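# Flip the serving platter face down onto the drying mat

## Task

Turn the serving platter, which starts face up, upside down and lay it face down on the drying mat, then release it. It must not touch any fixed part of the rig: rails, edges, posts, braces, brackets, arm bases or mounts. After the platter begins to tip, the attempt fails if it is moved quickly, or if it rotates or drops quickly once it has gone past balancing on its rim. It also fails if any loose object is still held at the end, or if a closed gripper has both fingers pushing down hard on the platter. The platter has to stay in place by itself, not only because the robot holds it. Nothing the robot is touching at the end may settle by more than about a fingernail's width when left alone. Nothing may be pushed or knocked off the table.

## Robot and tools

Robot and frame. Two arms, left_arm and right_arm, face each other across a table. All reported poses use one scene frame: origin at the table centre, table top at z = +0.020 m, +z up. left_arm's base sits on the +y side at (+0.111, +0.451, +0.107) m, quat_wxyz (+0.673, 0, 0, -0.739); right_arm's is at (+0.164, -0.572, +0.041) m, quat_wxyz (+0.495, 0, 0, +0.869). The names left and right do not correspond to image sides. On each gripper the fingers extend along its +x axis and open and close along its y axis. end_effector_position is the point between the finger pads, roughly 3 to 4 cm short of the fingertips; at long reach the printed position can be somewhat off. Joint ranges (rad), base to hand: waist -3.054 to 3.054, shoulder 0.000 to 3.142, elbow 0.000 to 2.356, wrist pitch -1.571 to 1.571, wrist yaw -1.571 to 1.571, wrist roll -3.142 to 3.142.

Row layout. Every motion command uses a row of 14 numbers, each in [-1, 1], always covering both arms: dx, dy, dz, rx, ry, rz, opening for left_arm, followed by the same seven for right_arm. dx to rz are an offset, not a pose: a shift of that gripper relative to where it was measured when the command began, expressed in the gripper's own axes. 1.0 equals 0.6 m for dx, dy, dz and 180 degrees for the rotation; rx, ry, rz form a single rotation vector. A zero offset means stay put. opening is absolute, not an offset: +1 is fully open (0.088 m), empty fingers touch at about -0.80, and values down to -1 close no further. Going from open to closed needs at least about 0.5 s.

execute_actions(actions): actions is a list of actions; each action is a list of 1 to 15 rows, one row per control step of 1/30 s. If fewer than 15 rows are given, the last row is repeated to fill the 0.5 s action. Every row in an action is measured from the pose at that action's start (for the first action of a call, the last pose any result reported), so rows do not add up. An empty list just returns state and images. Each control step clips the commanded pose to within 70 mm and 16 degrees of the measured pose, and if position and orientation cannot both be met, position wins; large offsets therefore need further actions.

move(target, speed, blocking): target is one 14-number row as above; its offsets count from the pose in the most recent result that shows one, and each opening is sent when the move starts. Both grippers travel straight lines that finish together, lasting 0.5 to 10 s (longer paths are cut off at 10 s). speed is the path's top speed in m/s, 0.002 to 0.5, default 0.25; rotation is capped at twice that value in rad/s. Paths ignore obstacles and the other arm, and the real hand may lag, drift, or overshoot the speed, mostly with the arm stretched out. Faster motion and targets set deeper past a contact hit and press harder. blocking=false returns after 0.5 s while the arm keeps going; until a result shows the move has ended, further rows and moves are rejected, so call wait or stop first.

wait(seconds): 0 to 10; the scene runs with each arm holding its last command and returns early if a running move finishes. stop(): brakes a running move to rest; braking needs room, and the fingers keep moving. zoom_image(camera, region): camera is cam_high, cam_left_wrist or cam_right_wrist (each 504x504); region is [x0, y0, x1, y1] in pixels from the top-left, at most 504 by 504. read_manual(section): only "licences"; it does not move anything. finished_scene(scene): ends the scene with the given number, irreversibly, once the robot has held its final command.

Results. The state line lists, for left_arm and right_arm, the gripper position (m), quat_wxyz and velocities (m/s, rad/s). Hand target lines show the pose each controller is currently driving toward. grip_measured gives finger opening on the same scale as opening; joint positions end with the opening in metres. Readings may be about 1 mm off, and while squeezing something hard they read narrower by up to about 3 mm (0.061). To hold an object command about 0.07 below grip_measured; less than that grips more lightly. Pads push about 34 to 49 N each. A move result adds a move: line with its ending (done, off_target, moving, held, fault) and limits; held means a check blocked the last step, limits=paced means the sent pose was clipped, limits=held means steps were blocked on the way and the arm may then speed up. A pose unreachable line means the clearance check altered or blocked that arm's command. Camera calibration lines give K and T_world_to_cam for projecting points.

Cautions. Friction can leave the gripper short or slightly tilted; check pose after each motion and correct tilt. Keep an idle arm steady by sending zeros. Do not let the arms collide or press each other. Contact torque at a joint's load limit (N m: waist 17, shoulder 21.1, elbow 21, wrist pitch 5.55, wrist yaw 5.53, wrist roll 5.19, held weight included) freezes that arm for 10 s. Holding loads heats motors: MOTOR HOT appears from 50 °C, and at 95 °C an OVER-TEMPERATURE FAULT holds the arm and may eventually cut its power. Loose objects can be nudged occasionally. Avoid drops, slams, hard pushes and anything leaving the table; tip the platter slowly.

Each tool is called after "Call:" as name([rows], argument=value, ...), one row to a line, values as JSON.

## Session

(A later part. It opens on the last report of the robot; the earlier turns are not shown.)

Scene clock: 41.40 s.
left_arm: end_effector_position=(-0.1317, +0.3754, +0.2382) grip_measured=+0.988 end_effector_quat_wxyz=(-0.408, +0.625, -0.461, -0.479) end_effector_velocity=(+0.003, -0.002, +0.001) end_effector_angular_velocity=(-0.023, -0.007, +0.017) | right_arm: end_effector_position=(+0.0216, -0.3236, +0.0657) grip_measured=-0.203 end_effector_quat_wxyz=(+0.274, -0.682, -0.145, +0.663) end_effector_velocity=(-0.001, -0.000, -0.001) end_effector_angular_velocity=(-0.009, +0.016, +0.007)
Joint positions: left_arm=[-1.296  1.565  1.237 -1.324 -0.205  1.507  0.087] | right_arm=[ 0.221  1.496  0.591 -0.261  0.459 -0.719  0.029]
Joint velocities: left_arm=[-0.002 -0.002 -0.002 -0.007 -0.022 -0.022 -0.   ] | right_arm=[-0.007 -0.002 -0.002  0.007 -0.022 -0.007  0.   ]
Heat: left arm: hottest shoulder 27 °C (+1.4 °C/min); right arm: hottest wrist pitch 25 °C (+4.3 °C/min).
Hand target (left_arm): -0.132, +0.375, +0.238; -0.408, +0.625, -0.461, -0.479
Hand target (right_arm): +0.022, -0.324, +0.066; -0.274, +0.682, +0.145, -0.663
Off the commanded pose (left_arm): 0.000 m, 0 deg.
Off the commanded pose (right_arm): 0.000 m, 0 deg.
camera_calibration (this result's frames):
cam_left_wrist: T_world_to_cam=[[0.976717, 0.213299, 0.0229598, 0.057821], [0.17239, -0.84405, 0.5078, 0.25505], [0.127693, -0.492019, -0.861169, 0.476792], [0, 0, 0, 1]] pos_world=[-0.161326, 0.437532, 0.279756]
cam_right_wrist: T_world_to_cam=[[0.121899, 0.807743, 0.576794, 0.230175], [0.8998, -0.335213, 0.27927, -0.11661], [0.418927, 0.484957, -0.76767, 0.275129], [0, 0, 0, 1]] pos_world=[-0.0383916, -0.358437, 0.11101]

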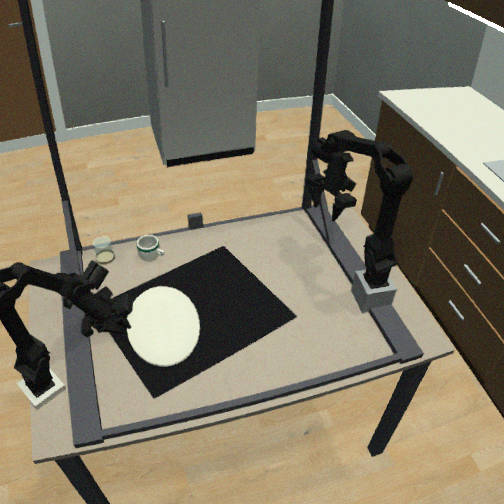

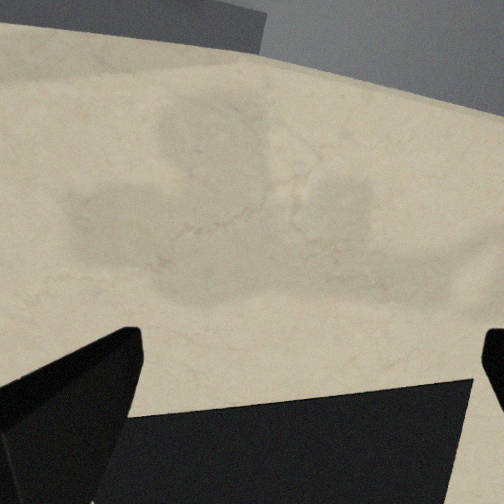

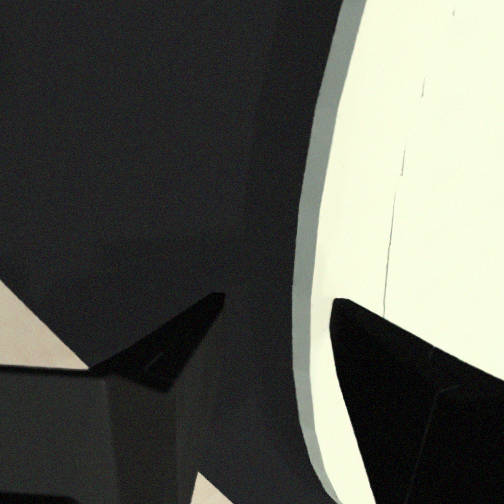

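Call:
execute_actions([
  [[0,0,0,0,0,0,1,0.022,-0.02,0,0,0,-0.01,-0.15]],
  [[0,0,0,0,0,0,1,0.012,-0.006,0,0,0,0,-0.15]],
  [[0,0,0,0,0,0,1,0.005,0,0,0,0,0,-0.3]],
  [[0,0,0,0,0,0,1,0.004,0,0,0,0,0,-0.45]],
  [[0,0,0,0,0,0,1,0,0,0,0,0,0,-0.6]],
  [[0,0,0,0,0,0,1,0,0,0,0,0,0,-0.7]],
])

Scene clock: 44.60 s.
left_arm: end_effector_position=(-0.1317, +0.3754, +0.2382) grip_measured=+0.988 end_effector_quat_wxyz=(-0.408, +0.625, -0.461, -0.479) end_effector_velocity=(+0.008, +0.001, +0.001) end_effector_angular_velocity=(-0.001, -0.036, +0.004) | right_arm: end_effector_position=(+0.0212, -0.3069, +0.0641) grip_measured=-0.449 end_effector_quat_wxyz=(+0.278, -0.676, -0.169, +0.661) end_effector_velocity=(-0.000, +0.000, -0.001) end_effector_angular_velocity=(-0.004, -0.007, +0.018)
Joint positions: left_arm=[-1.296  1.565  1.237 -1.324 -0.205  1.507  0.087] | right_arm=[ 0.184  1.534  0.591 -0.162  0.46  -0.801  0.017]
Joint velocities: left_arm=[-0.002 -0.002 -0.002 -0.037 -0.007 -0.007  0.   ] | right_arm=[-0.002  0.002 -0.002  0.007 -0.007 -0.022 -0.   ]
Heat: left arm: hottest shoulder 27 °C (+1.3 °C/min); right arm: hottest wrist pitch 25 °C (+4.0 °C/min).
Hand target (left_arm): -0.132, +0.375, +0.238; -0.408, +0.625, -0.461, -0.479
Hand target (right_arm): +0.021, -0.307, +0.064; -0.278, +0.676, +0.167, -0.662
Off the commanded pose (left_arm): 0.000 m, 0 deg.
Off the commanded pose (right_arm): 0.000 m, 0 deg.
camera_calibration (this result's frames):
cam_left_wrist: T_world_to_cam=[[0.976717, 0.213299, 0.0229598, 0.057821], [0.17239, -0.84405, 0.5078, 0.25505], [0.127693, -0.492019, -0.861169, 0.476792], [0, 0, 0, 1]] pos_world=[-0.161326, 0.437532, 0.279756]
cam_right_wrist: T_world_to_cam=[[0.0950488, 0.78721, 0.609316, 0.209876], [0.907211, -0.320472, 0.272517, -0.105357], [0.409796, 0.526876, -0.744626, 0.277589], [0, 0, 0, 1]] pos_world=[-0.0381218, -0.345235, 0.107531]

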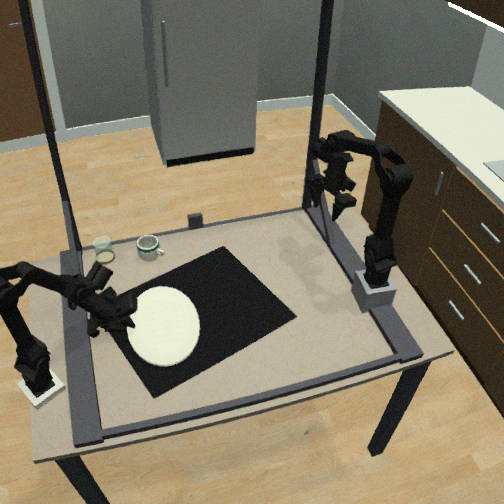

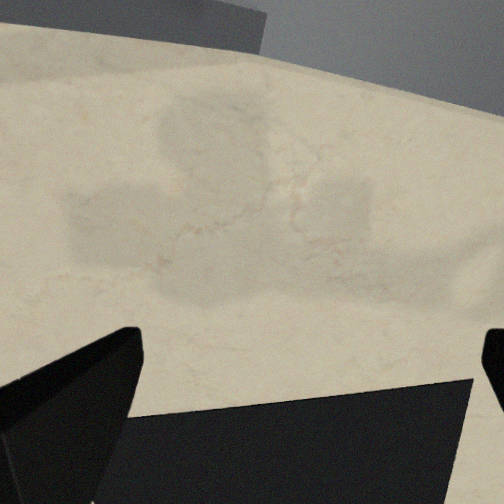

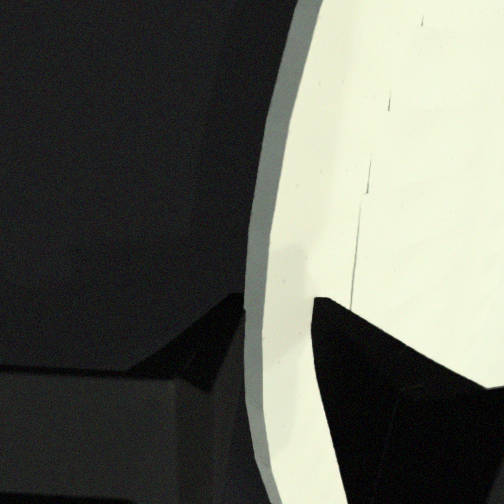

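Call:
move(target=[0,0,0,0,0,0,1,-0.045,-0.045,0,0,0,-0.03,-0.7], speed=0.02)

Scene clock: 47.33 s.
left_arm: end_effector_position=(-0.1317, +0.3754, +0.2382) grip_measured=+0.988 end_effector_quat_wxyz=(-0.408, +0.625, -0.461, -0.479) end_effector_velocity=(-0.002, -0.001, +0.001) end_effector_angular_velocity=(-0.010, +0.012, +0.004) | right_arm: end_effector_position=(+0.0240, -0.3050, +0.0957) grip_measured=-0.593 end_effector_quat_wxyz=(+0.301, -0.672, -0.198, +0.647) end_effector_velocity=(+0.002, -0.001, -0.001) end_effector_angular_velocity=(-0.010, -0.005, +0.002)
Joint positions: left_arm=[-1.296  1.565  1.237 -1.324 -0.205  1.507  0.087] | right_arm=[ 0.202  1.429  0.609 -0.23   0.526 -0.821  0.01 ]
Joint velocities: left_arm=[-0.002 -0.002  0.002  0.007 -0.007 -0.007 -0.   ] | right_arm=[-0.007 -0.002 -0.002 -0.007 -0.007 -0.007 -0.   ]
Heat: left arm: hottest shoulder 27 °C (+1.3 °C/min); right arm: hottest wrist pitch 25 °C (+3.8 °C/min).
Hand target (left_arm): -0.132, +0.375, +0.238; -0.408, +0.625, -0.461, -0.479
Hand target (right_arm): +0.023, -0.302, +0.102; -0.309, +0.668, +0.200, -0.647
Off the commanded pose (left_arm): 0.000 m, 0 deg.
Off the commanded pose (right_arm): 0.007 m, 1 deg.
move: done
camera_calibration (this result's frames):
cam_left_wrist: T_world_to_cam=[[0.976717, 0.213299, 0.0229598, 0.057821], [0.17239, -0.84405, 0.5078, 0.25505], [0.127693, -0.492019, -0.861169, 0.476792], [0, 0, 0, 1]] pos_world=[-0.161326, 0.437532, 0.279756]
cam_right_wrist: T_world_to_cam=[[0.0800651, 0.737644, 0.670425, 0.16818], [0.902576, -0.339083, 0.265291, -0.12081], [0.423021, 0.583869, -0.692929, 0.311062], [0, 0, 0, 1]] pos_world=[-0.0360103, -0.346641, 0.134841]

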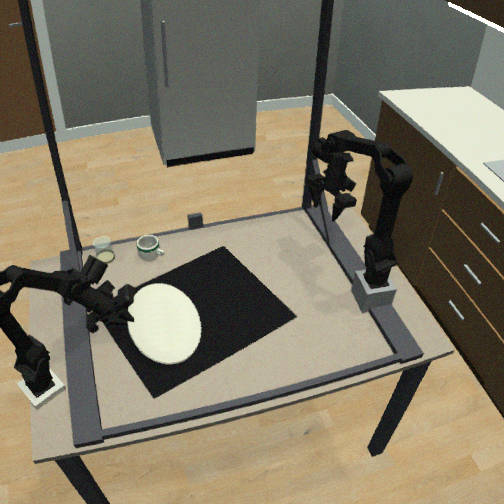

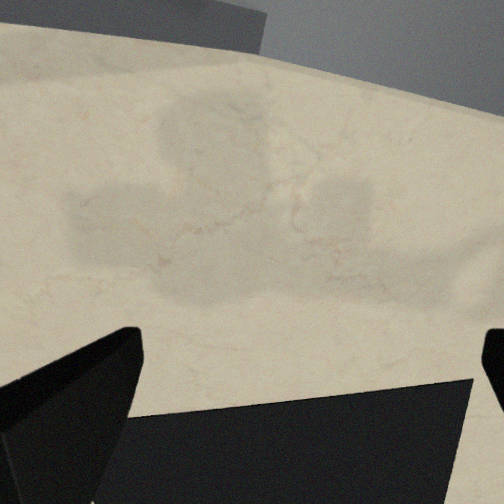

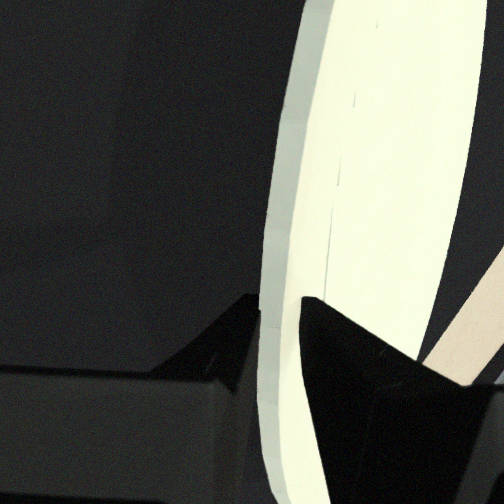

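Held. Continue lifting to ~z .145.

Call:
move(target=[0,0,0,0,0,0,1,-0.055,-0.075,0,0,0,0,-0.7], speed=0.03)

Scene clock: 49.60 s.
left_arm: end_effector_position=(-0.1317, +0.3754, +0.2382) grip_measured=+0.988 end_effector_quat_wxyz=(-0.408, +0.625, -0.461, -0.479) end_effector_velocity=(+0.002, +0.002, +0.001) end_effector_angular_velocity=(+0.007, +0.000, +0.005) | right_arm: end_effector_position=(+0.0311, -0.2960, +0.1378) grip_measured=-0.666 end_effector_quat_wxyz=(+0.292, -0.684, -0.192, +0.641) end_effector_velocity=(+0.000, -0.001, +0.000) end_effector_angular_velocity=(-0.005, +0.008, -0.004)
Joint positions: left_arm=[-1.296  1.565  1.237 -1.324 -0.205  1.507  0.087] | right_arm=[ 0.155  1.363  0.756 -0.457  0.507 -0.864  0.006]
Joint velocities: left_arm=[-0.002 -0.007 -0.002 -0.007  0.007 -0.007 -0.   ] | right_arm=[-0.002 -0.002  0.002 -0.007 -0.007  0.007 -0.   ]
Heat: left arm: hottest shoulder 27 °C (+1.2 °C/min); right arm: hottest wrist pitch 25 °C (+3.6 °C/min).
Hand target (left_arm): -0.132, +0.375, +0.238; -0.408, +0.625, -0.461, -0.479
Hand target (right_arm): +0.027, -0.293, +0.150; -0.301, +0.671, +0.198, -0.648
Off the commanded pose (left_arm): 0.000 m, 0 deg.
Off the commanded pose (right_arm): 0.013 m, 2 deg.
move: off_target (right_arm)
camera_calibration (this result's frames):
cam_left_wrist: T_world_to_cam=[[0.976717, 0.213299, 0.0229598, 0.057821], [0.17239, -0.84405, 0.5078, 0.25505], [0.127693, -0.492019, -0.861169, 0.476792], [0, 0, 0, 1]] pos_world=[-0.161326, 0.437532, 0.279756]
cam_right_wrist: T_world_to_cam=[[0.0672125, 0.754261, 0.653125, 0.140478], [0.894171, -0.335956, 0.29596, -0.138346], [0.442653, 0.564113, -0.697019, 0.326082], [0, 0, 0, 1]] pos_world=[-0.0300779, -0.336382, 0.176481]

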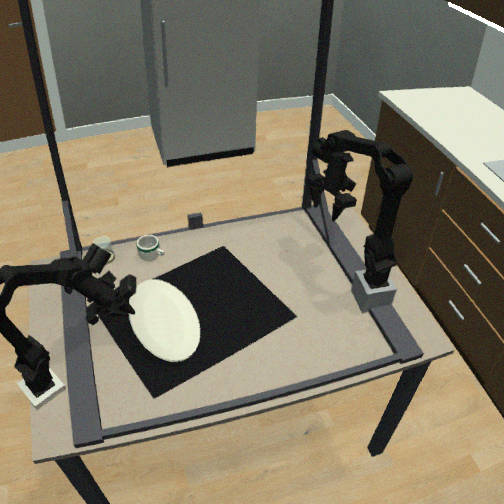

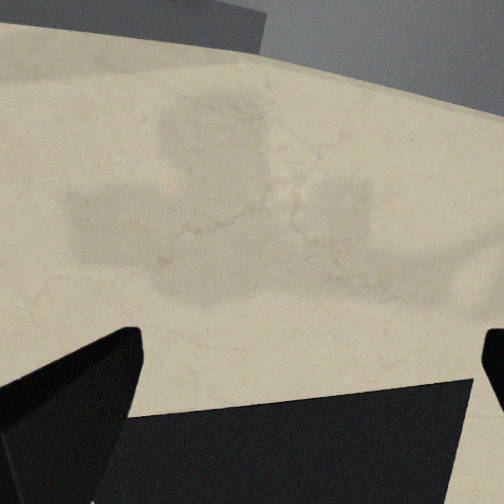

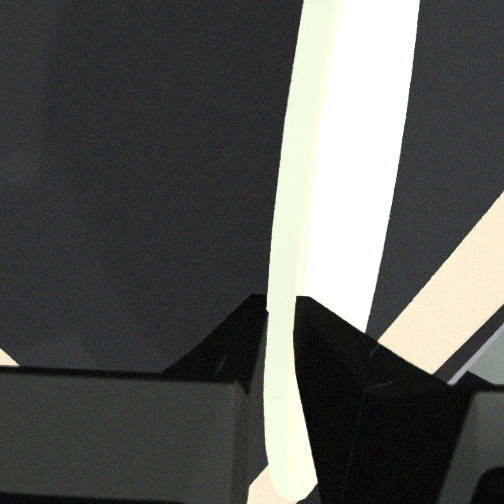

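Call:
move(target=[0,0,0,0,0,0,1,-0.062,-0.232,0,0,0,0.22,-1], speed=0.035)

Scene clock: 61.23 s.
left_arm: end_effector_position=(-0.1317, +0.3754, +0.2382) grip_measured=+0.988 end_effector_quat_wxyz=(-0.408, +0.625, -0.461, -0.479) end_effector_velocity=(-0.001, -0.001, +0.000) end_effector_angular_velocity=(-0.009, +0.007, +0.004) | right_arm: end_effector_position=(+0.0464, -0.2139, +0.2446) grip_measured=-0.671 end_effector_quat_wxyz=(+0.081, -0.703, +0.030, +0.706) end_effector_velocity=(+0.001, -0.003, +0.001) end_effector_angular_velocity=(-0.019, +0.001, +0.005)
Joint positions: left_arm=[-1.296  1.565  1.237 -1.324 -0.205  1.507  0.087] | right_arm=[-0.207  1.964  2.023 -1.561  0.025 -1.088  0.006]
Joint velocities: left_arm=[-0.002 -0.002 -0.002  0.007 -0.007 -0.007 -0.   ] | right_arm=[-0.002  0.002  0.007 -0.022 -0.007 -0.007 -0.   ]
Heat: left arm: hottest shoulder 27 °C (+1.0 °C/min); right arm: hottest elbow 25 °C (+3.0 °C/min).
Hand target (left_arm): -0.132, +0.375, +0.238; -0.408, +0.625, -0.461, -0.479
Hand target (right_arm): +0.043, -0.215, +0.255; -0.086, +0.694, -0.021, -0.714
Off the commanded pose (left_arm): 0.000 m, 0 deg.
Off the commanded pose (right_arm): 0.012 m, 4 deg.
joint sent to its limit (right arm) — the command would take joint 4 (wrist pitch) past its lower limit, so that joint was sent only as far as its limit.
move: off_target (right_arm)
camera_calibration (this result's frames):
cam_left_wrist: T_world_to_cam=[[0.976717, 0.213299, 0.0229598, 0.057821], [0.17239, -0.84405, 0.5078, 0.25505], [0.127693, -0.492019, -0.861169, 0.476792], [0, 0, 0, 1]] pos_world=[-0.161326, 0.437532, 0.279756]
cam_right_wrist: T_world_to_cam=[[0.112128, 0.990092, 0.084531, 0.195229], [0.931187, -0.134388, 0.338867, -0.125128], [0.34687, 0.0407177, -0.937029, 0.298693], [0, 0, 0, 1]] pos_world=[-0.00898011, -0.222272, 0.305783]

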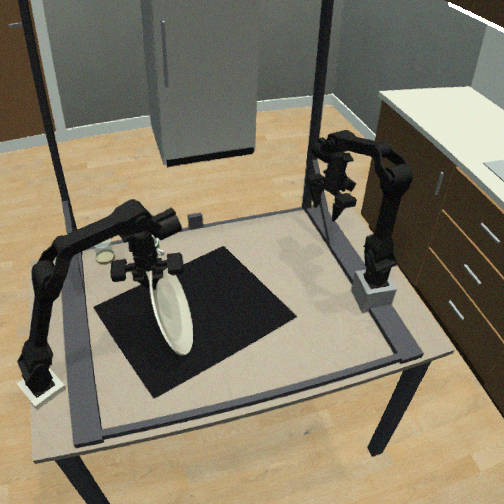

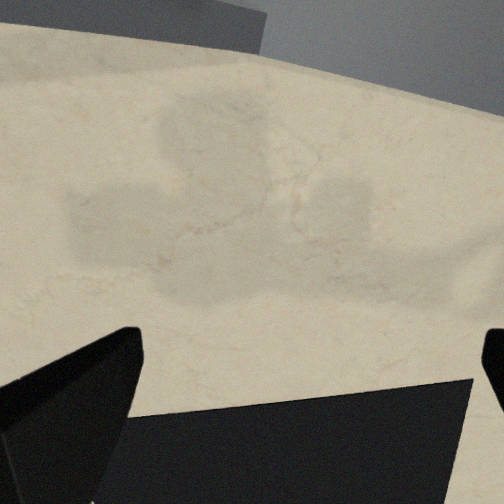

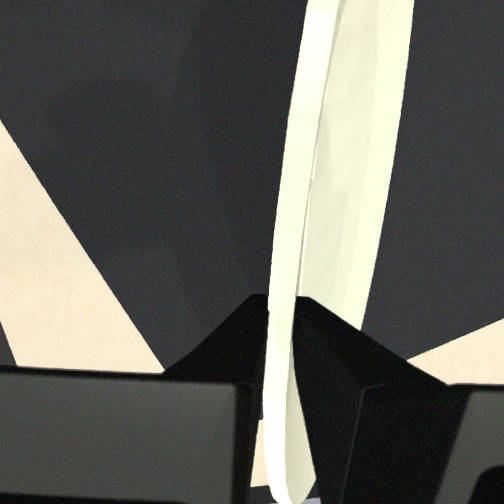

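Call:
move(target=[0,0,0,0,0,0,1,0.06,0,0,0,0,0,-0.4], speed=0.015)

Scene clock: 64.03 s.
left_arm: end_effector_position=(-0.1317, +0.3754, +0.2382) grip_measured=+0.988 end_effector_quat_wxyz=(-0.408, +0.625, -0.461, -0.479) end_effector_velocity=(+0.005, +0.000, +0.001) end_effector_angular_velocity=(-0.004, -0.022, +0.004) | right_arm: end_effector_position=(+0.0406, -0.2148, +0.2146) grip_measured=-0.402 end_effector_quat_wxyz=(+0.077, -0.699, +0.026, +0.711) end_effector_velocity=(+0.000, -0.001, -0.001) end_effector_angular_velocity=(+0.000, +0.005, +0.035)
Joint positions: left_arm=[-1.296  1.565  1.237 -1.324 -0.205  1.507  0.087] | right_arm=[-0.196  1.932  1.856 -1.422  0.013 -1.088  0.019]
Joint velocities: left_arm=[-0.002 -0.002 -0.002 -0.022 -0.007 -0.007 -0.   ] | right_arm=[-0.002 -0.007 -0.012  0.007 -0.007 -0.037 -0.   ]
Heat: left arm: hottest shoulder 27 °C (+1.0 °C/min); right arm: hottest elbow 25 °C (+3.0 °C/min).
Hand target (left_arm): -0.132, +0.375, +0.238; -0.408, +0.625, -0.461, -0.479
Hand target (right_arm): +0.046, -0.211, +0.209; -0.080, +0.703, -0.029, -0.706
Off the commanded pose (left_arm): 0.000 m, 0 deg.
Off the commanded pose (right_arm): 0.009 m, 1 deg.
move: off_target (right_arm)
camera_calibration (this result's frames):
cam_left_wrist: T_world_to_cam=[[0.976717, 0.213299, 0.0229598, 0.057821], [0.17239, -0.84405, 0.5078, 0.25505], [0.127693, -0.492019, -0.861169, 0.476792], [0, 0, 0, 1]] pos_world=[-0.161326, 0.437532, 0.279756]
cam_right_wrist: T_world_to_cam=[[0.101787, 0.991296, 0.0834912, 0.200177], [0.936994, -0.123728, 0.3267, -0.105049], [0.334187, 0.0449769, -0.941433, 0.274974], [0, 0, 0, 1]] pos_world=[-0.0138379, -0.2238, 0.276477]

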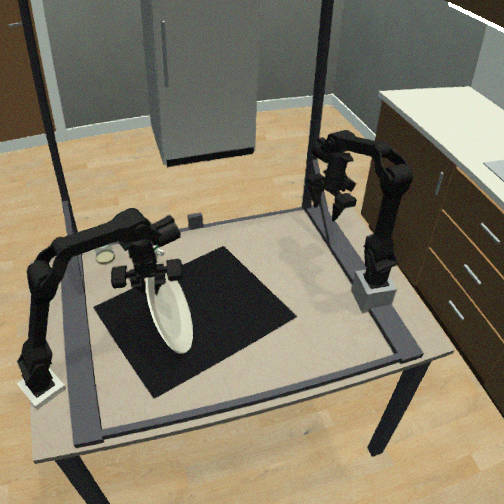

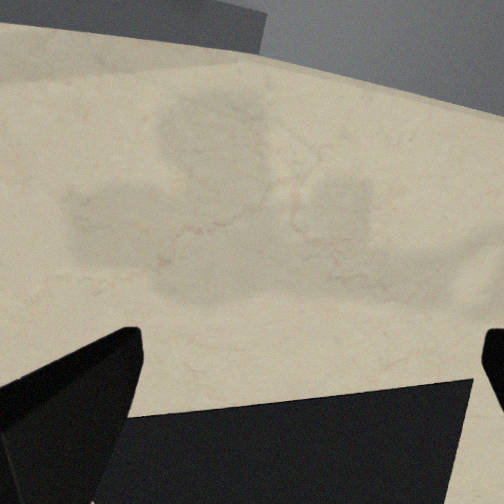

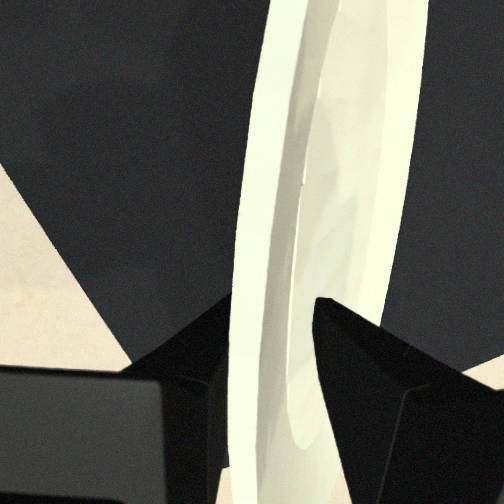

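Deepened. Close.

Call:
execute_actions([
  [[0,0,0,0,0,0,1,0.008,0,0,0,0,0,-0.45]],
  [[0,0,0,0,0,0,1,0,0,0,0,0,0,-0.55]],
  [[0,0,0,0,0,0,1,0,0,0,0,0,0,-0.7]],
  [[0,0,0,0,0,0,1,0,0,0,0,0,0,-1]],
  [[0,0,0,0,0,0,1,0,0,0,0,0,0,-1]],
])

Scene clock: 66.80 s.
left_arm: end_effector_position=(-0.1317, +0.3754, +0.2382) grip_measured=+0.988 end_effector_quat_wxyz=(-0.408, +0.625, -0.461, -0.479) end_effector_velocity=(+0.003, -0.002, +0.001) end_effector_angular_velocity=(-0.019, -0.013, -0.011) | right_arm: end_effector_position=(+0.0351, -0.2118, +0.2178) grip_measured=-0.659 end_effector_quat_wxyz=(+0.084, -0.697, +0.008, +0.712) end_effector_velocity=(+0.003, -0.008, -0.001) end_effector_angular_velocity=(-0.037, -0.007, +0.006)
Joint positions: left_arm=[-1.296  1.565  1.237 -1.324 -0.205  1.507  0.087] | right_arm=[-0.181  1.921  1.85  -1.392  0.023 -1.088  0.007]
Joint velocities: left_arm=[-0.002 -0.002 -0.002 -0.007 -0.022  0.007  0.   ] | right_arm=[-0.002 -0.002 -0.002 -0.037 -0.007 -0.007 -0.   ]
Heat: left arm: hottest shoulder 27 °C (+1.0 °C/min); right arm: hottest elbow 25 °C (+3.0 °C/min).
Hand target (left_arm): -0.132, +0.375, +0.238; -0.408, +0.625, -0.461, -0.479
Hand target (right_arm): +0.035, -0.213, +0.217; -0.081, +0.697, -0.011, -0.713
Off the commanded pose (left_arm): 0.000 m, 0 deg.
Off the commanded pose (right_arm): 0.002 m, 1 deg.
camera_calibration (this result's frames):
cam_left_wrist: T_world_to_cam=[[0.976717, 0.213299, 0.0229598, 0.057821], [0.17239, -0.84405, 0.5078, 0.25505], [0.127693, -0.492019, -0.861169, 0.476792], [0, 0, 0, 1]] pos_world=[-0.161326, 0.437532, 0.279756]
cam_right_wrist: T_world_to_cam=[[0.0878374, 0.98889, 0.119923, 0.189564], [0.939401, -0.122281, 0.320269, -0.0989193], [0.331376, 0.0845243, -0.939705, 0.287804], [0, 0, 0, 1]] pos_world=[-0.0190973, -0.223881, 0.279399]

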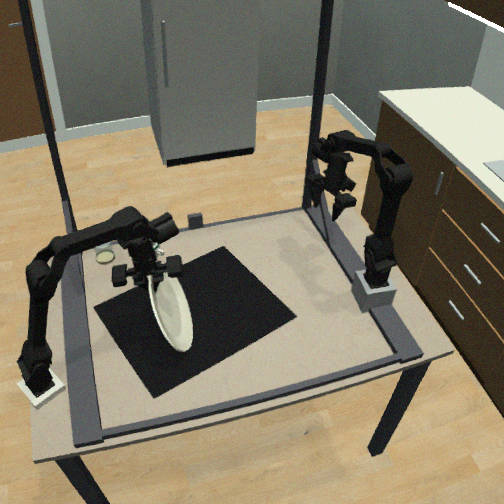

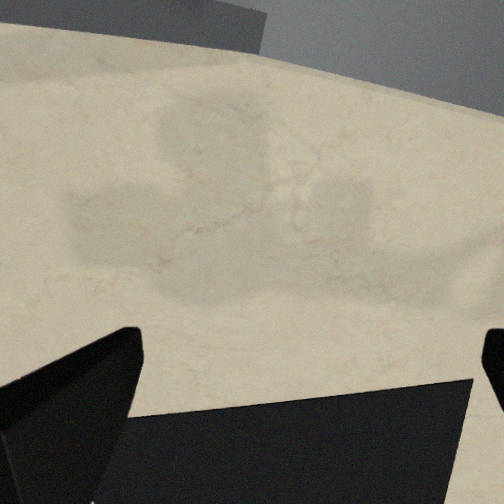

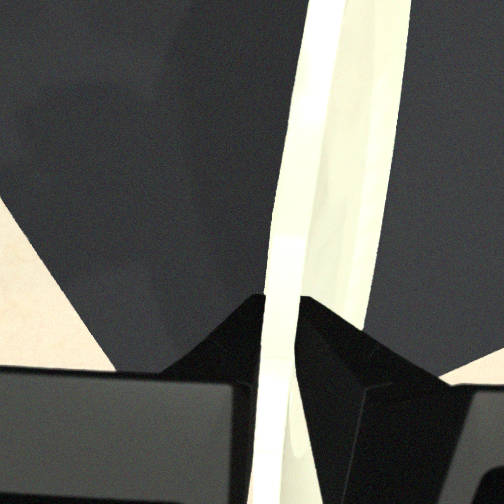

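Call:
move(target=[0,0,0,0,0,0,1,-0.14,0.03,0,0,0,-0.03,-1], speed=0.035)

Scene clock: 69.90 s.
left_arm: end_effector_position=(-0.1317, +0.3754, +0.2382) grip_measured=+0.988 end_effector_quat_wxyz=(-0.408, +0.625, -0.461, -0.479) end_effector_velocity=(+0.002, -0.000, +0.000) end_effector_angular_velocity=(-0.007, -0.007, +0.004) | right_arm: end_effector_position=(+0.0334, -0.2387, +0.2721) grip_measured=-0.704 end_effector_quat_wxyz=(+0.095, -0.704, -0.006, +0.704) end_effector_velocity=(+0.000, -0.002, -0.002) end_effector_angular_velocity=(-0.014, +0.001, +0.006)
Joint positions: left_arm=[-1.296  1.565  1.237 -1.324 -0.205  1.507  0.087] | right_arm=[-0.133  1.859  1.987 -1.572  0.065 -1.047  0.005]
Joint velocities: left_arm=[-0.002 -0.002 -0.002 -0.007 -0.007 -0.007 -0.   ] | right_arm=[-0.002  0.002 -0.002 -0.007 -0.007 -0.007  0.   ]
Heat: left arm: hottest shoulder 27 °C (+1.0 °C/min); right arm: hottest shoulder 26 °C (+4.0 °C/min).
Hand target (left_arm): -0.132, +0.375, +0.238; -0.408, +0.625, -0.461, -0.479
Hand target (right_arm): +0.035, -0.240, +0.298; -0.126, +0.691, +0.033, -0.711
Off the commanded pose (left_arm): 0.000 m, 0 deg.
Off the commanded pose (right_arm): 0.027 m, 4 deg.
joint sent to its limit (right arm) — the command would take joint 4 (wrist pitch) past its lower limit, so that joint was sent only as far as its limit.
move: off_target (right_arm)
camera_calibration (this result's frames):
cam_left_wrist: T_world_to_cam=[[0.976717, 0.213299, 0.0229598, 0.057821], [0.17239, -0.84405, 0.5078, 0.25505], [0.127693, -0.492019, -0.861169, 0.476792], [0, 0, 0, 1]] pos_world=[-0.161326, 0.437532, 0.279756]
cam_right_wrist: T_world_to_cam=[[0.0827546, 0.984486, 0.154722, 0.199467], [0.931128, -0.131716, 0.340075, -0.125374], [0.355178, 0.115923, -0.927583, 0.34503], [0, 0, 0, 1]] pos_world=[-0.0223146, -0.252883, 0.331819]

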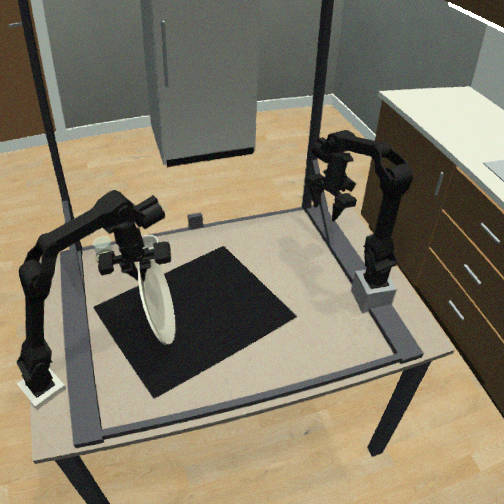

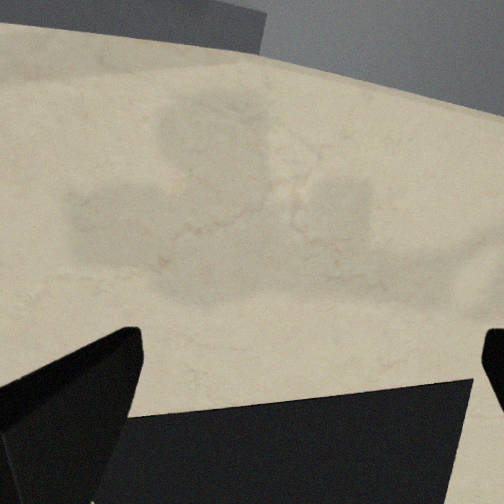

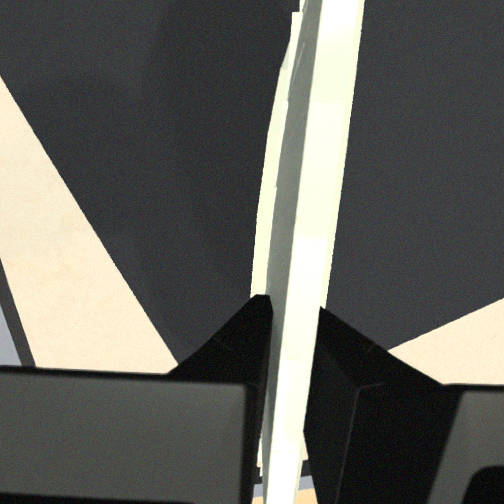

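Call:
move(target=[0,0,0,0,0,0,1,-0.04,0,0,0.856,0,0,-1], speed=0.16)

Scene clock: 78.90 s.
left_arm: end_effector_position=(-0.1317, +0.3754, +0.2382) grip_measured=+0.988 end_effector_quat_wxyz=(-0.408, +0.625, -0.461, -0.479) end_effector_velocity=(+0.001, +0.001, +0.001) end_effector_angular_velocity=(+0.005, +0.003, +0.024) | right_arm: end_effector_position=(+0.0327, -0.2411, +0.2711) grip_measured=-0.703 end_effector_quat_wxyz=(+0.706, -0.070, +0.686, +0.163) end_effector_velocity=(-0.003, -0.000, +0.000) end_effector_angular_velocity=(-0.002, +0.024, -0.007)
Joint positions: left_arm=[-1.296  1.565  1.237 -1.324 -0.205  1.507  0.087] | right_arm=[-0.132  1.854  1.977 -1.572  0.058  1.638  0.005]
Joint velocities: left_arm=[ 0.002 -0.002  0.002 -0.007  0.007 -0.022 -0.001] | right_arm=[-0.002 -0.002 -0.002  0.007 -0.022  0.007 -0.   ]
Heat: left arm: hottest shoulder 27 °C (+1.0 °C/min); right arm: hottest shoulder 30 °C (+7.0 °C/min).
Hand target (left_arm): -0.132, +0.375, +0.238; -0.408, +0.625, -0.461, -0.479
Hand target (right_arm): +0.034, -0.243, +0.295; +0.700, -0.040, +0.688, +0.188
Off the commanded pose (left_arm): 0.000 m, 0 deg.
Off the commanded pose (right_arm): 0.025 m, 1 deg.
joint sent to its limit (right arm) — the command would take joint 4 (wrist pitch) past its lower limit, so that joint was sent only as far as its limit.
move: off_target (right_arm)
camera_calibration (this result's frames):
cam_left_wrist: T_world_to_cam=[[0.976717, 0.213299, 0.0229598, 0.057821], [0.17239, -0.84405, 0.5078, 0.25505], [0.127693, -0.492019, -0.861169, 0.476792], [0, 0, 0, 1]] pos_world=[-0.161326, 0.437532, 0.279756]
cam_right_wrist: T_world_to_cam=[[0.367028, -0.923535, -0.111234, -0.195227], [-0.876228, -0.383391, 0.291953, -0.11322], [-0.312275, -0.00968826, -0.949942, 0.34227], [0, 0, 0, 1]] pos_world=[0.0793291, -0.22039, 0.336476]

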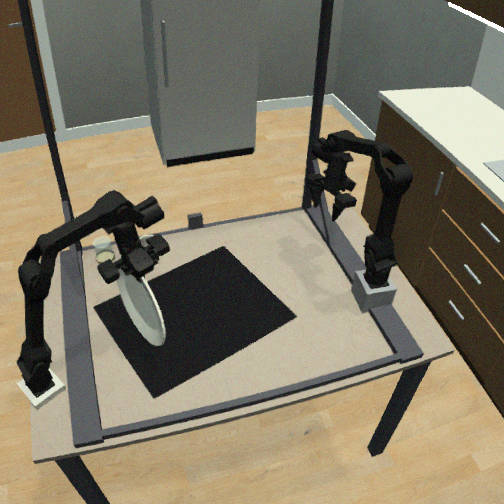

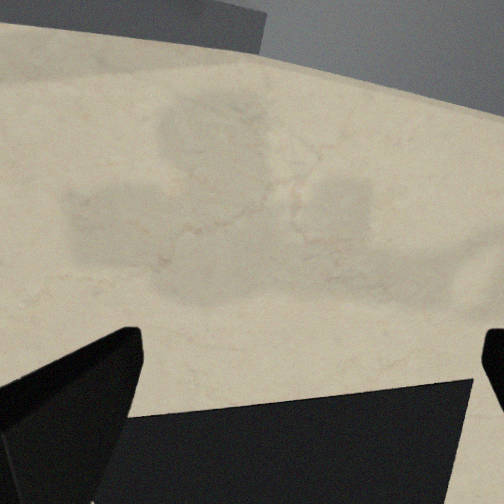

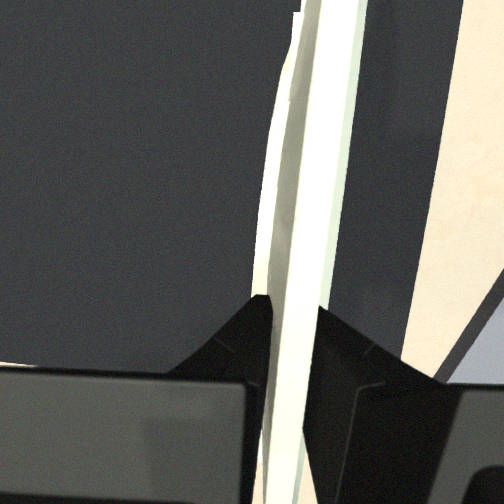

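Call:
move(target=[0,0,0,0,0,0,1,-0.06,0.08,0,0,0,0.15,-1], speed=0.03)

Scene clock: 87.20 s.
left_arm: end_effector_position=(-0.1317, +0.3754, +0.2382) grip_measured=+0.988 end_effector_quat_wxyz=(-0.408, +0.625, -0.461, -0.479) end_effector_velocity=(+0.002, -0.000, -0.001) end_effector_angular_velocity=(-0.004, -0.015, -0.010) | right_arm: end_effector_position=(+0.0163, -0.1995, +0.2848) grip_measured=-0.703 end_effector_quat_wxyz=(+0.661, +0.062, +0.687, +0.295) end_effector_velocity=(-0.000, +0.000, -0.001) end_effector_angular_velocity=(+0.001, +0.003, +0.007)
Joint positions: left_arm=[-1.296  1.565  1.237 -1.324 -0.205  1.507  0.087] | right_arm=[-0.127  1.694  1.731 -1.101  0.079  1.617  0.005]
Joint velocities: left_arm=[-0.002  0.002 -0.002 -0.007 -0.007  0.007 -0.   ] | right_arm=[-0.002 -0.002 -0.007  0.007 -0.007 -0.007 -0.   ]
Heat: left arm: hottest shoulder 27 °C (+0.0 °C/min); right arm: hottest shoulder 33 °C (+9.1 °C/min).
Hand target (left_arm): -0.132, +0.375, +0.238; -0.408, +0.625, -0.461, -0.479
Hand target (right_arm): +0.017, -0.202, +0.312; +0.648, +0.093, +0.683, +0.322
Off the commanded pose (left_arm): 0.000 m, 0 deg.
Off the commanded pose (right_arm): 0.028 m, 5 deg.
move: off_target (right_arm)
camera_calibration (this result's frames):
cam_left_wrist: T_world_to_cam=[[0.976717, 0.213299, 0.0229598, 0.057821], [0.17239, -0.84405, 0.5078, 0.25505], [0.127693, -0.492019, -0.861169, 0.476792], [0, 0, 0, 1]] pos_world=[-0.161326, 0.437532, 0.279756]
cam_right_wrist: T_world_to_cam=[[0.346142, -0.809507, -0.47422, -0.0227371], [-0.83395, -0.49704, 0.239747, -0.124148], [-0.429783, 0.312489, -0.847135, 0.387384], [0, 0, 0, 1]] pos_world=[0.0708285, -0.201165, 0.347148]

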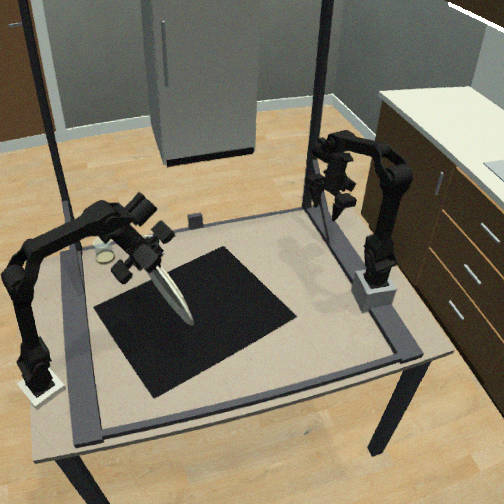

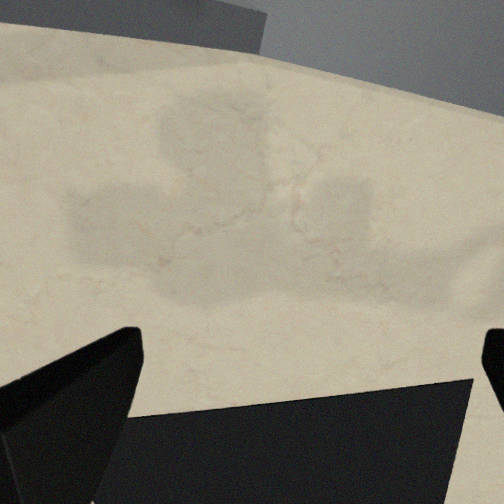

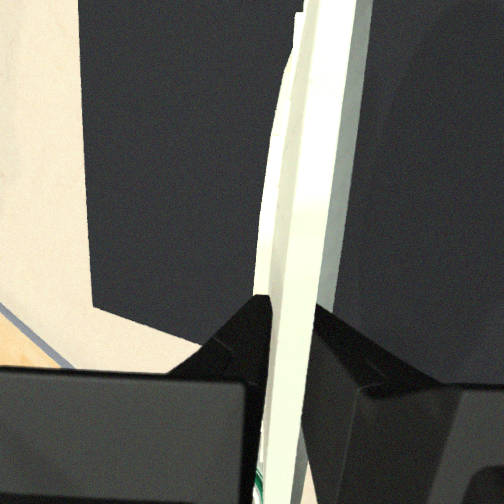

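Call:
move(target=[0,0,0,0,0,0,1,0.097,0.032,0.037,0,0,0.05,-1], speed=0.03)

Scene clock: 91.07 s.
left_arm: end_effector_position=(-0.1317, +0.3754, +0.2382) grip_measured=+0.988 end_effector_quat_wxyz=(-0.408, +0.625, -0.461, -0.479) end_effector_velocity=(-0.001, +0.001, -0.000) end_effector_angular_velocity=(+0.007, +0.007, -0.009) | right_arm: end_effector_position=(+0.0227, -0.1523, +0.2366) grip_measured=-0.703 end_effector_quat_wxyz=(+0.639, +0.105, +0.684, +0.336) end_effector_velocity=(+0.002, -0.005, -0.007) end_effector_angular_velocity=(-0.028, -0.018, +0.020)
Joint positions: left_arm=[-1.296  1.565  1.237 -1.324 -0.205  1.507  0.087] | right_arm=[-0.197  1.727  1.514 -0.721  0.036  1.55   0.005]
Joint velocities: left_arm=[-0.002 -0.002 -0.002  0.007  0.007  0.007 -0.   ] | right_arm=[-0.002  0.002 -0.007 -0.022 -0.007 -0.022 -0.   ]
Heat: left arm: hottest shoulder 27 °C (+0.0 °C/min); right arm: hottest shoulder 34 °C (+10.2 °C/min).
Hand target (left_arm): -0.132, +0.375, +0.238; -0.408, +0.625, -0.461, -0.479
Hand target (right_arm): +0.024, -0.149, +0.244; +0.636, +0.116, +0.681, +0.345
Off the commanded pose (left_arm): 0.000 m, 0 deg.
Off the commanded pose (right_arm): 0.009 m, 2 deg.
move: off_target (right_arm)
camera_calibration (this result's frames):
cam_left_wrist: T_world_to_cam=[[0.976717, 0.213299, 0.0229598, 0.057821], [0.17239, -0.84405, 0.5078, 0.25505], [0.127693, -0.492019, -0.861169, 0.476792], [0, 0, 0, 1]] pos_world=[-0.161326, 0.437532, 0.279756]
cam_right_wrist: T_world_to_cam=[[0.328985, -0.744098, -0.581453, 0.0260452], [-0.81858, -0.531708, 0.217288, -0.0841173], [-0.470846, 0.404482, -0.784027, 0.334616], [0, 0, 0, 1]] pos_world=[0.0801277, -0.160692, 0.29577]

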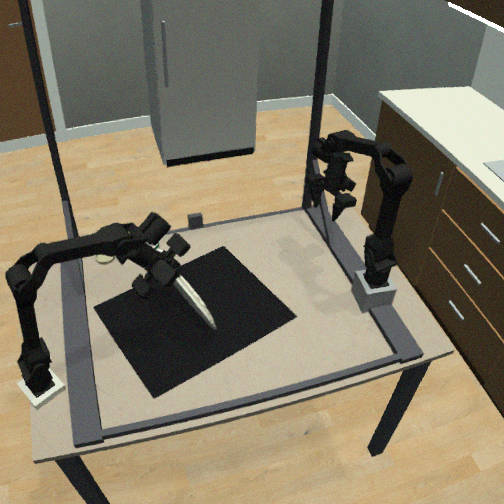

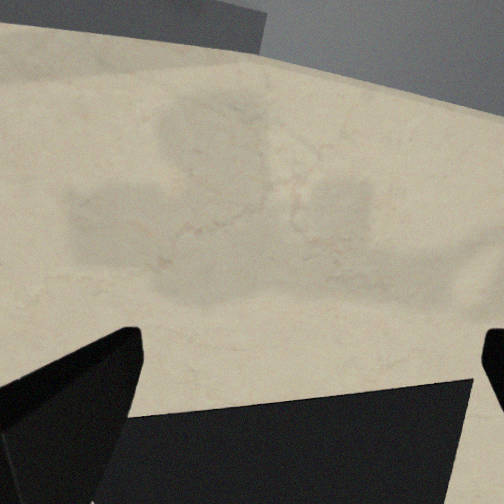

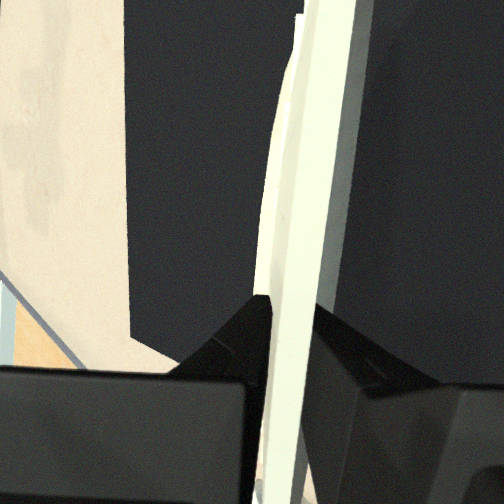

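Call:
move(target=[0,0,0,0,0,0,1,0.062,-0.043,0,0,0,0.03,-1], speed=0.02)

Scene clock: 93.83 s.
left_arm: end_effector_position=(-0.1317, +0.3754, +0.2382) grip_measured=+0.988 end_effector_quat_wxyz=(-0.408, +0.625, -0.461, -0.479) end_effector_velocity=(+0.005, +0.000, +0.001) end_effector_angular_velocity=(-0.004, -0.022, +0.004) | right_arm: end_effector_position=(+0.0244, -0.1533, +0.2224) grip_measured=-0.635 end_effector_quat_wxyz=(+0.612, +0.159, +0.674, +0.382) end_effector_velocity=(+0.000, -0.000, -0.000) end_effector_angular_velocity=(+0.011, +0.004, +0.008)
Joint positions: left_arm=[-1.296  1.565  1.237 -1.324 -0.205  1.507  0.087] | right_arm=[-0.201  1.633  1.267 -0.415  0.033  1.547  0.008]
Joint velocities: left_arm=[-0.002 -0.002 -0.002 -0.022 -0.007 -0.007 -0.   ] | right_arm=[-0.002 -0.007 -0.017  0.022 -0.007 -0.007  0.   ]
Heat: left arm: hottest shoulder 27 °C (+0.0 °C/min); right arm: hottest shoulder 33 °C (+8.0 °C/min).
Hand target (left_arm): -0.132, +0.375, +0.238; -0.408, +0.625, -0.461, -0.479
Hand target (right_arm): +0.025, -0.152, +0.192; +0.622, +0.137, +0.679, +0.366
Off the commanded pose (left_arm): 0.000 m, 0 deg.
Off the commanded pose (right_arm): 0.031 m, 3 deg.
move: off_target (right_arm)
camera_calibration (this result's frames):
cam_left_wrist: T_world_to_cam=[[0.976717, 0.213299, 0.0229598, 0.057821], [0.17239, -0.84405, 0.5078, 0.25505], [0.127693, -0.492019, -0.861169, 0.476792], [0, 0, 0, 1]] pos_world=[-0.161326, 0.437532, 0.279756]
cam_right_wrist: T_world_to_cam=[[0.296997, -0.651716, -0.697896, 0.0573827], [-0.808273, -0.56073, 0.179658, -0.0765559], [-0.508417, 0.510733, -0.693299, 0.321731], [0, 0, 0, 1]] pos_world=[0.0846532, -0.169849, 0.276857]

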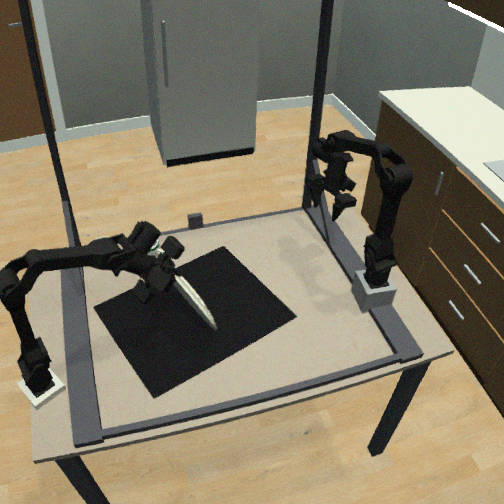

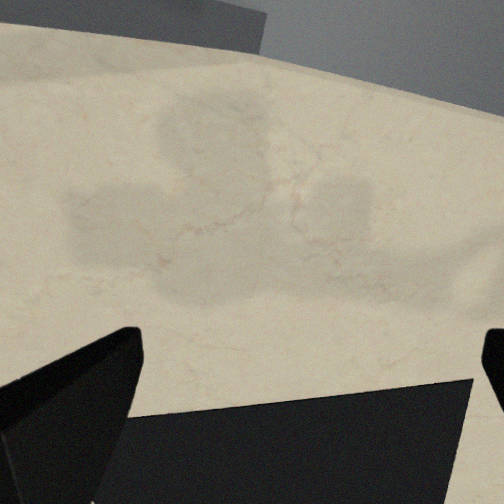

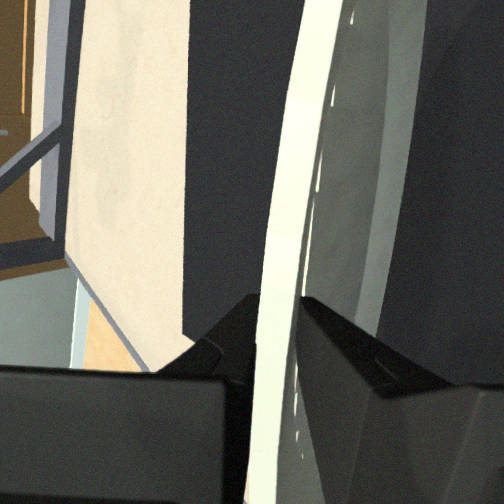

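Call:
move(target=[0,0,0,0,0,0,1,-0.02,-0.125,0,0,0,0.09,-1], speed=0.02)

Scene clock: 101.30 s.
left_arm: end_effector_position=(-0.1317, +0.3754, +0.2382) grip_measured=+0.988 end_effector_quat_wxyz=(-0.408, +0.625, -0.461, -0.479) end_effector_velocity=(+0.003, -0.001, +0.000) end_effector_angular_velocity=(-0.008, -0.004, +0.023) | right_arm: end_effector_position=(+0.0453, -0.2111, +0.1897) grip_measured=-0.644 end_effector_quat_wxyz=(+0.546, +0.263, +0.643, +0.469) end_effector_velocity=(+0.002, -0.001, -0.000) end_effector_angular_velocity=(+0.015, -0.005, -0.006)
Joint positions: left_arm=[-1.296  1.565  1.237 -1.324 -0.205  1.507  0.087] | right_arm=[-0.209  1.342  0.64   0.229  0.019  1.54   0.007]
Joint velocities: left_arm=[ 0.002 -0.002 -0.002 -0.007 -0.007 -0.022 -0.   ] | right_arm=[-0.002 -0.007 -0.017  0.022  0.007 -0.007 -0.   ]
Heat: left arm: hottest shoulder 27 °C (+0.0 °C/min); right arm: hottest shoulder 31 °C (+6.1 °C/min).
Hand target (left_arm): -0.132, +0.375, +0.238; -0.408, +0.625, -0.461, -0.479
Hand target (right_arm): +0.046, -0.211, +0.177; +0.552, +0.252, +0.646, +0.464
Off the commanded pose (left_arm): 0.000 m, 0 deg.
Off the commanded pose (right_arm): 0.012 m, 2 deg.
move: off_target (right_arm)
camera_calibration (this result's frames):
cam_left_wrist: T_world_to_cam=[[0.976717, 0.213299, 0.0229598, 0.057821], [0.17239, -0.84405, 0.5078, 0.25505], [0.127693, -0.492019, -0.861169, 0.476792], [0, 0, 0, 1]] pos_world=[-0.161326, 0.437532, 0.279756]
cam_right_wrist: T_world_to_cam=[[0.219167, -0.417942, -0.881641, 0.07842], [-0.789931, -0.606392, 0.0910915, -0.0797726], [-0.572691, 0.676471, -0.463047, 0.333401], [0, 0, 0, 1]] pos_world=[0.110734, -0.241135, 0.230785]

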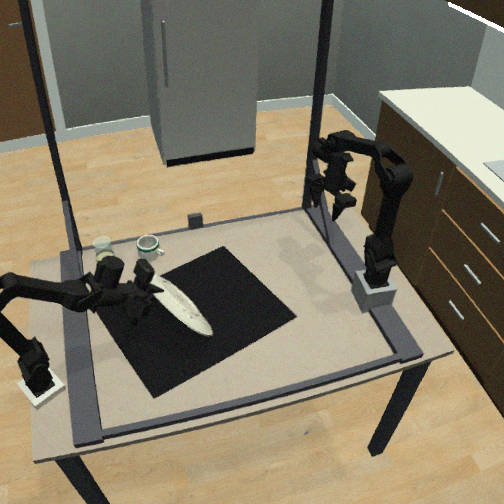

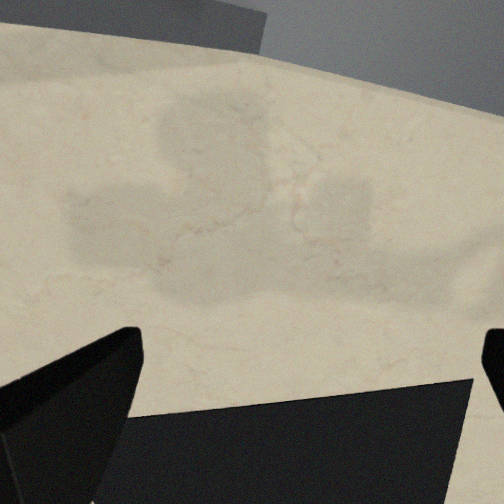

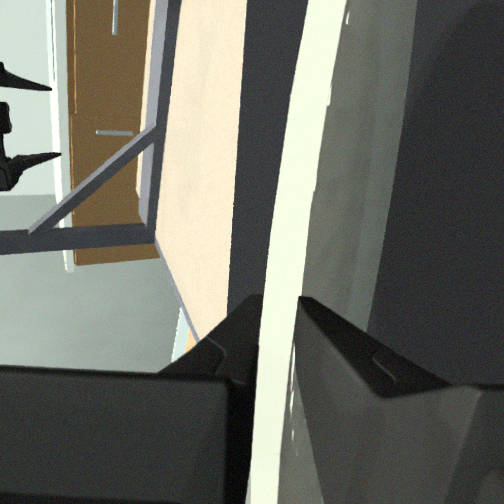

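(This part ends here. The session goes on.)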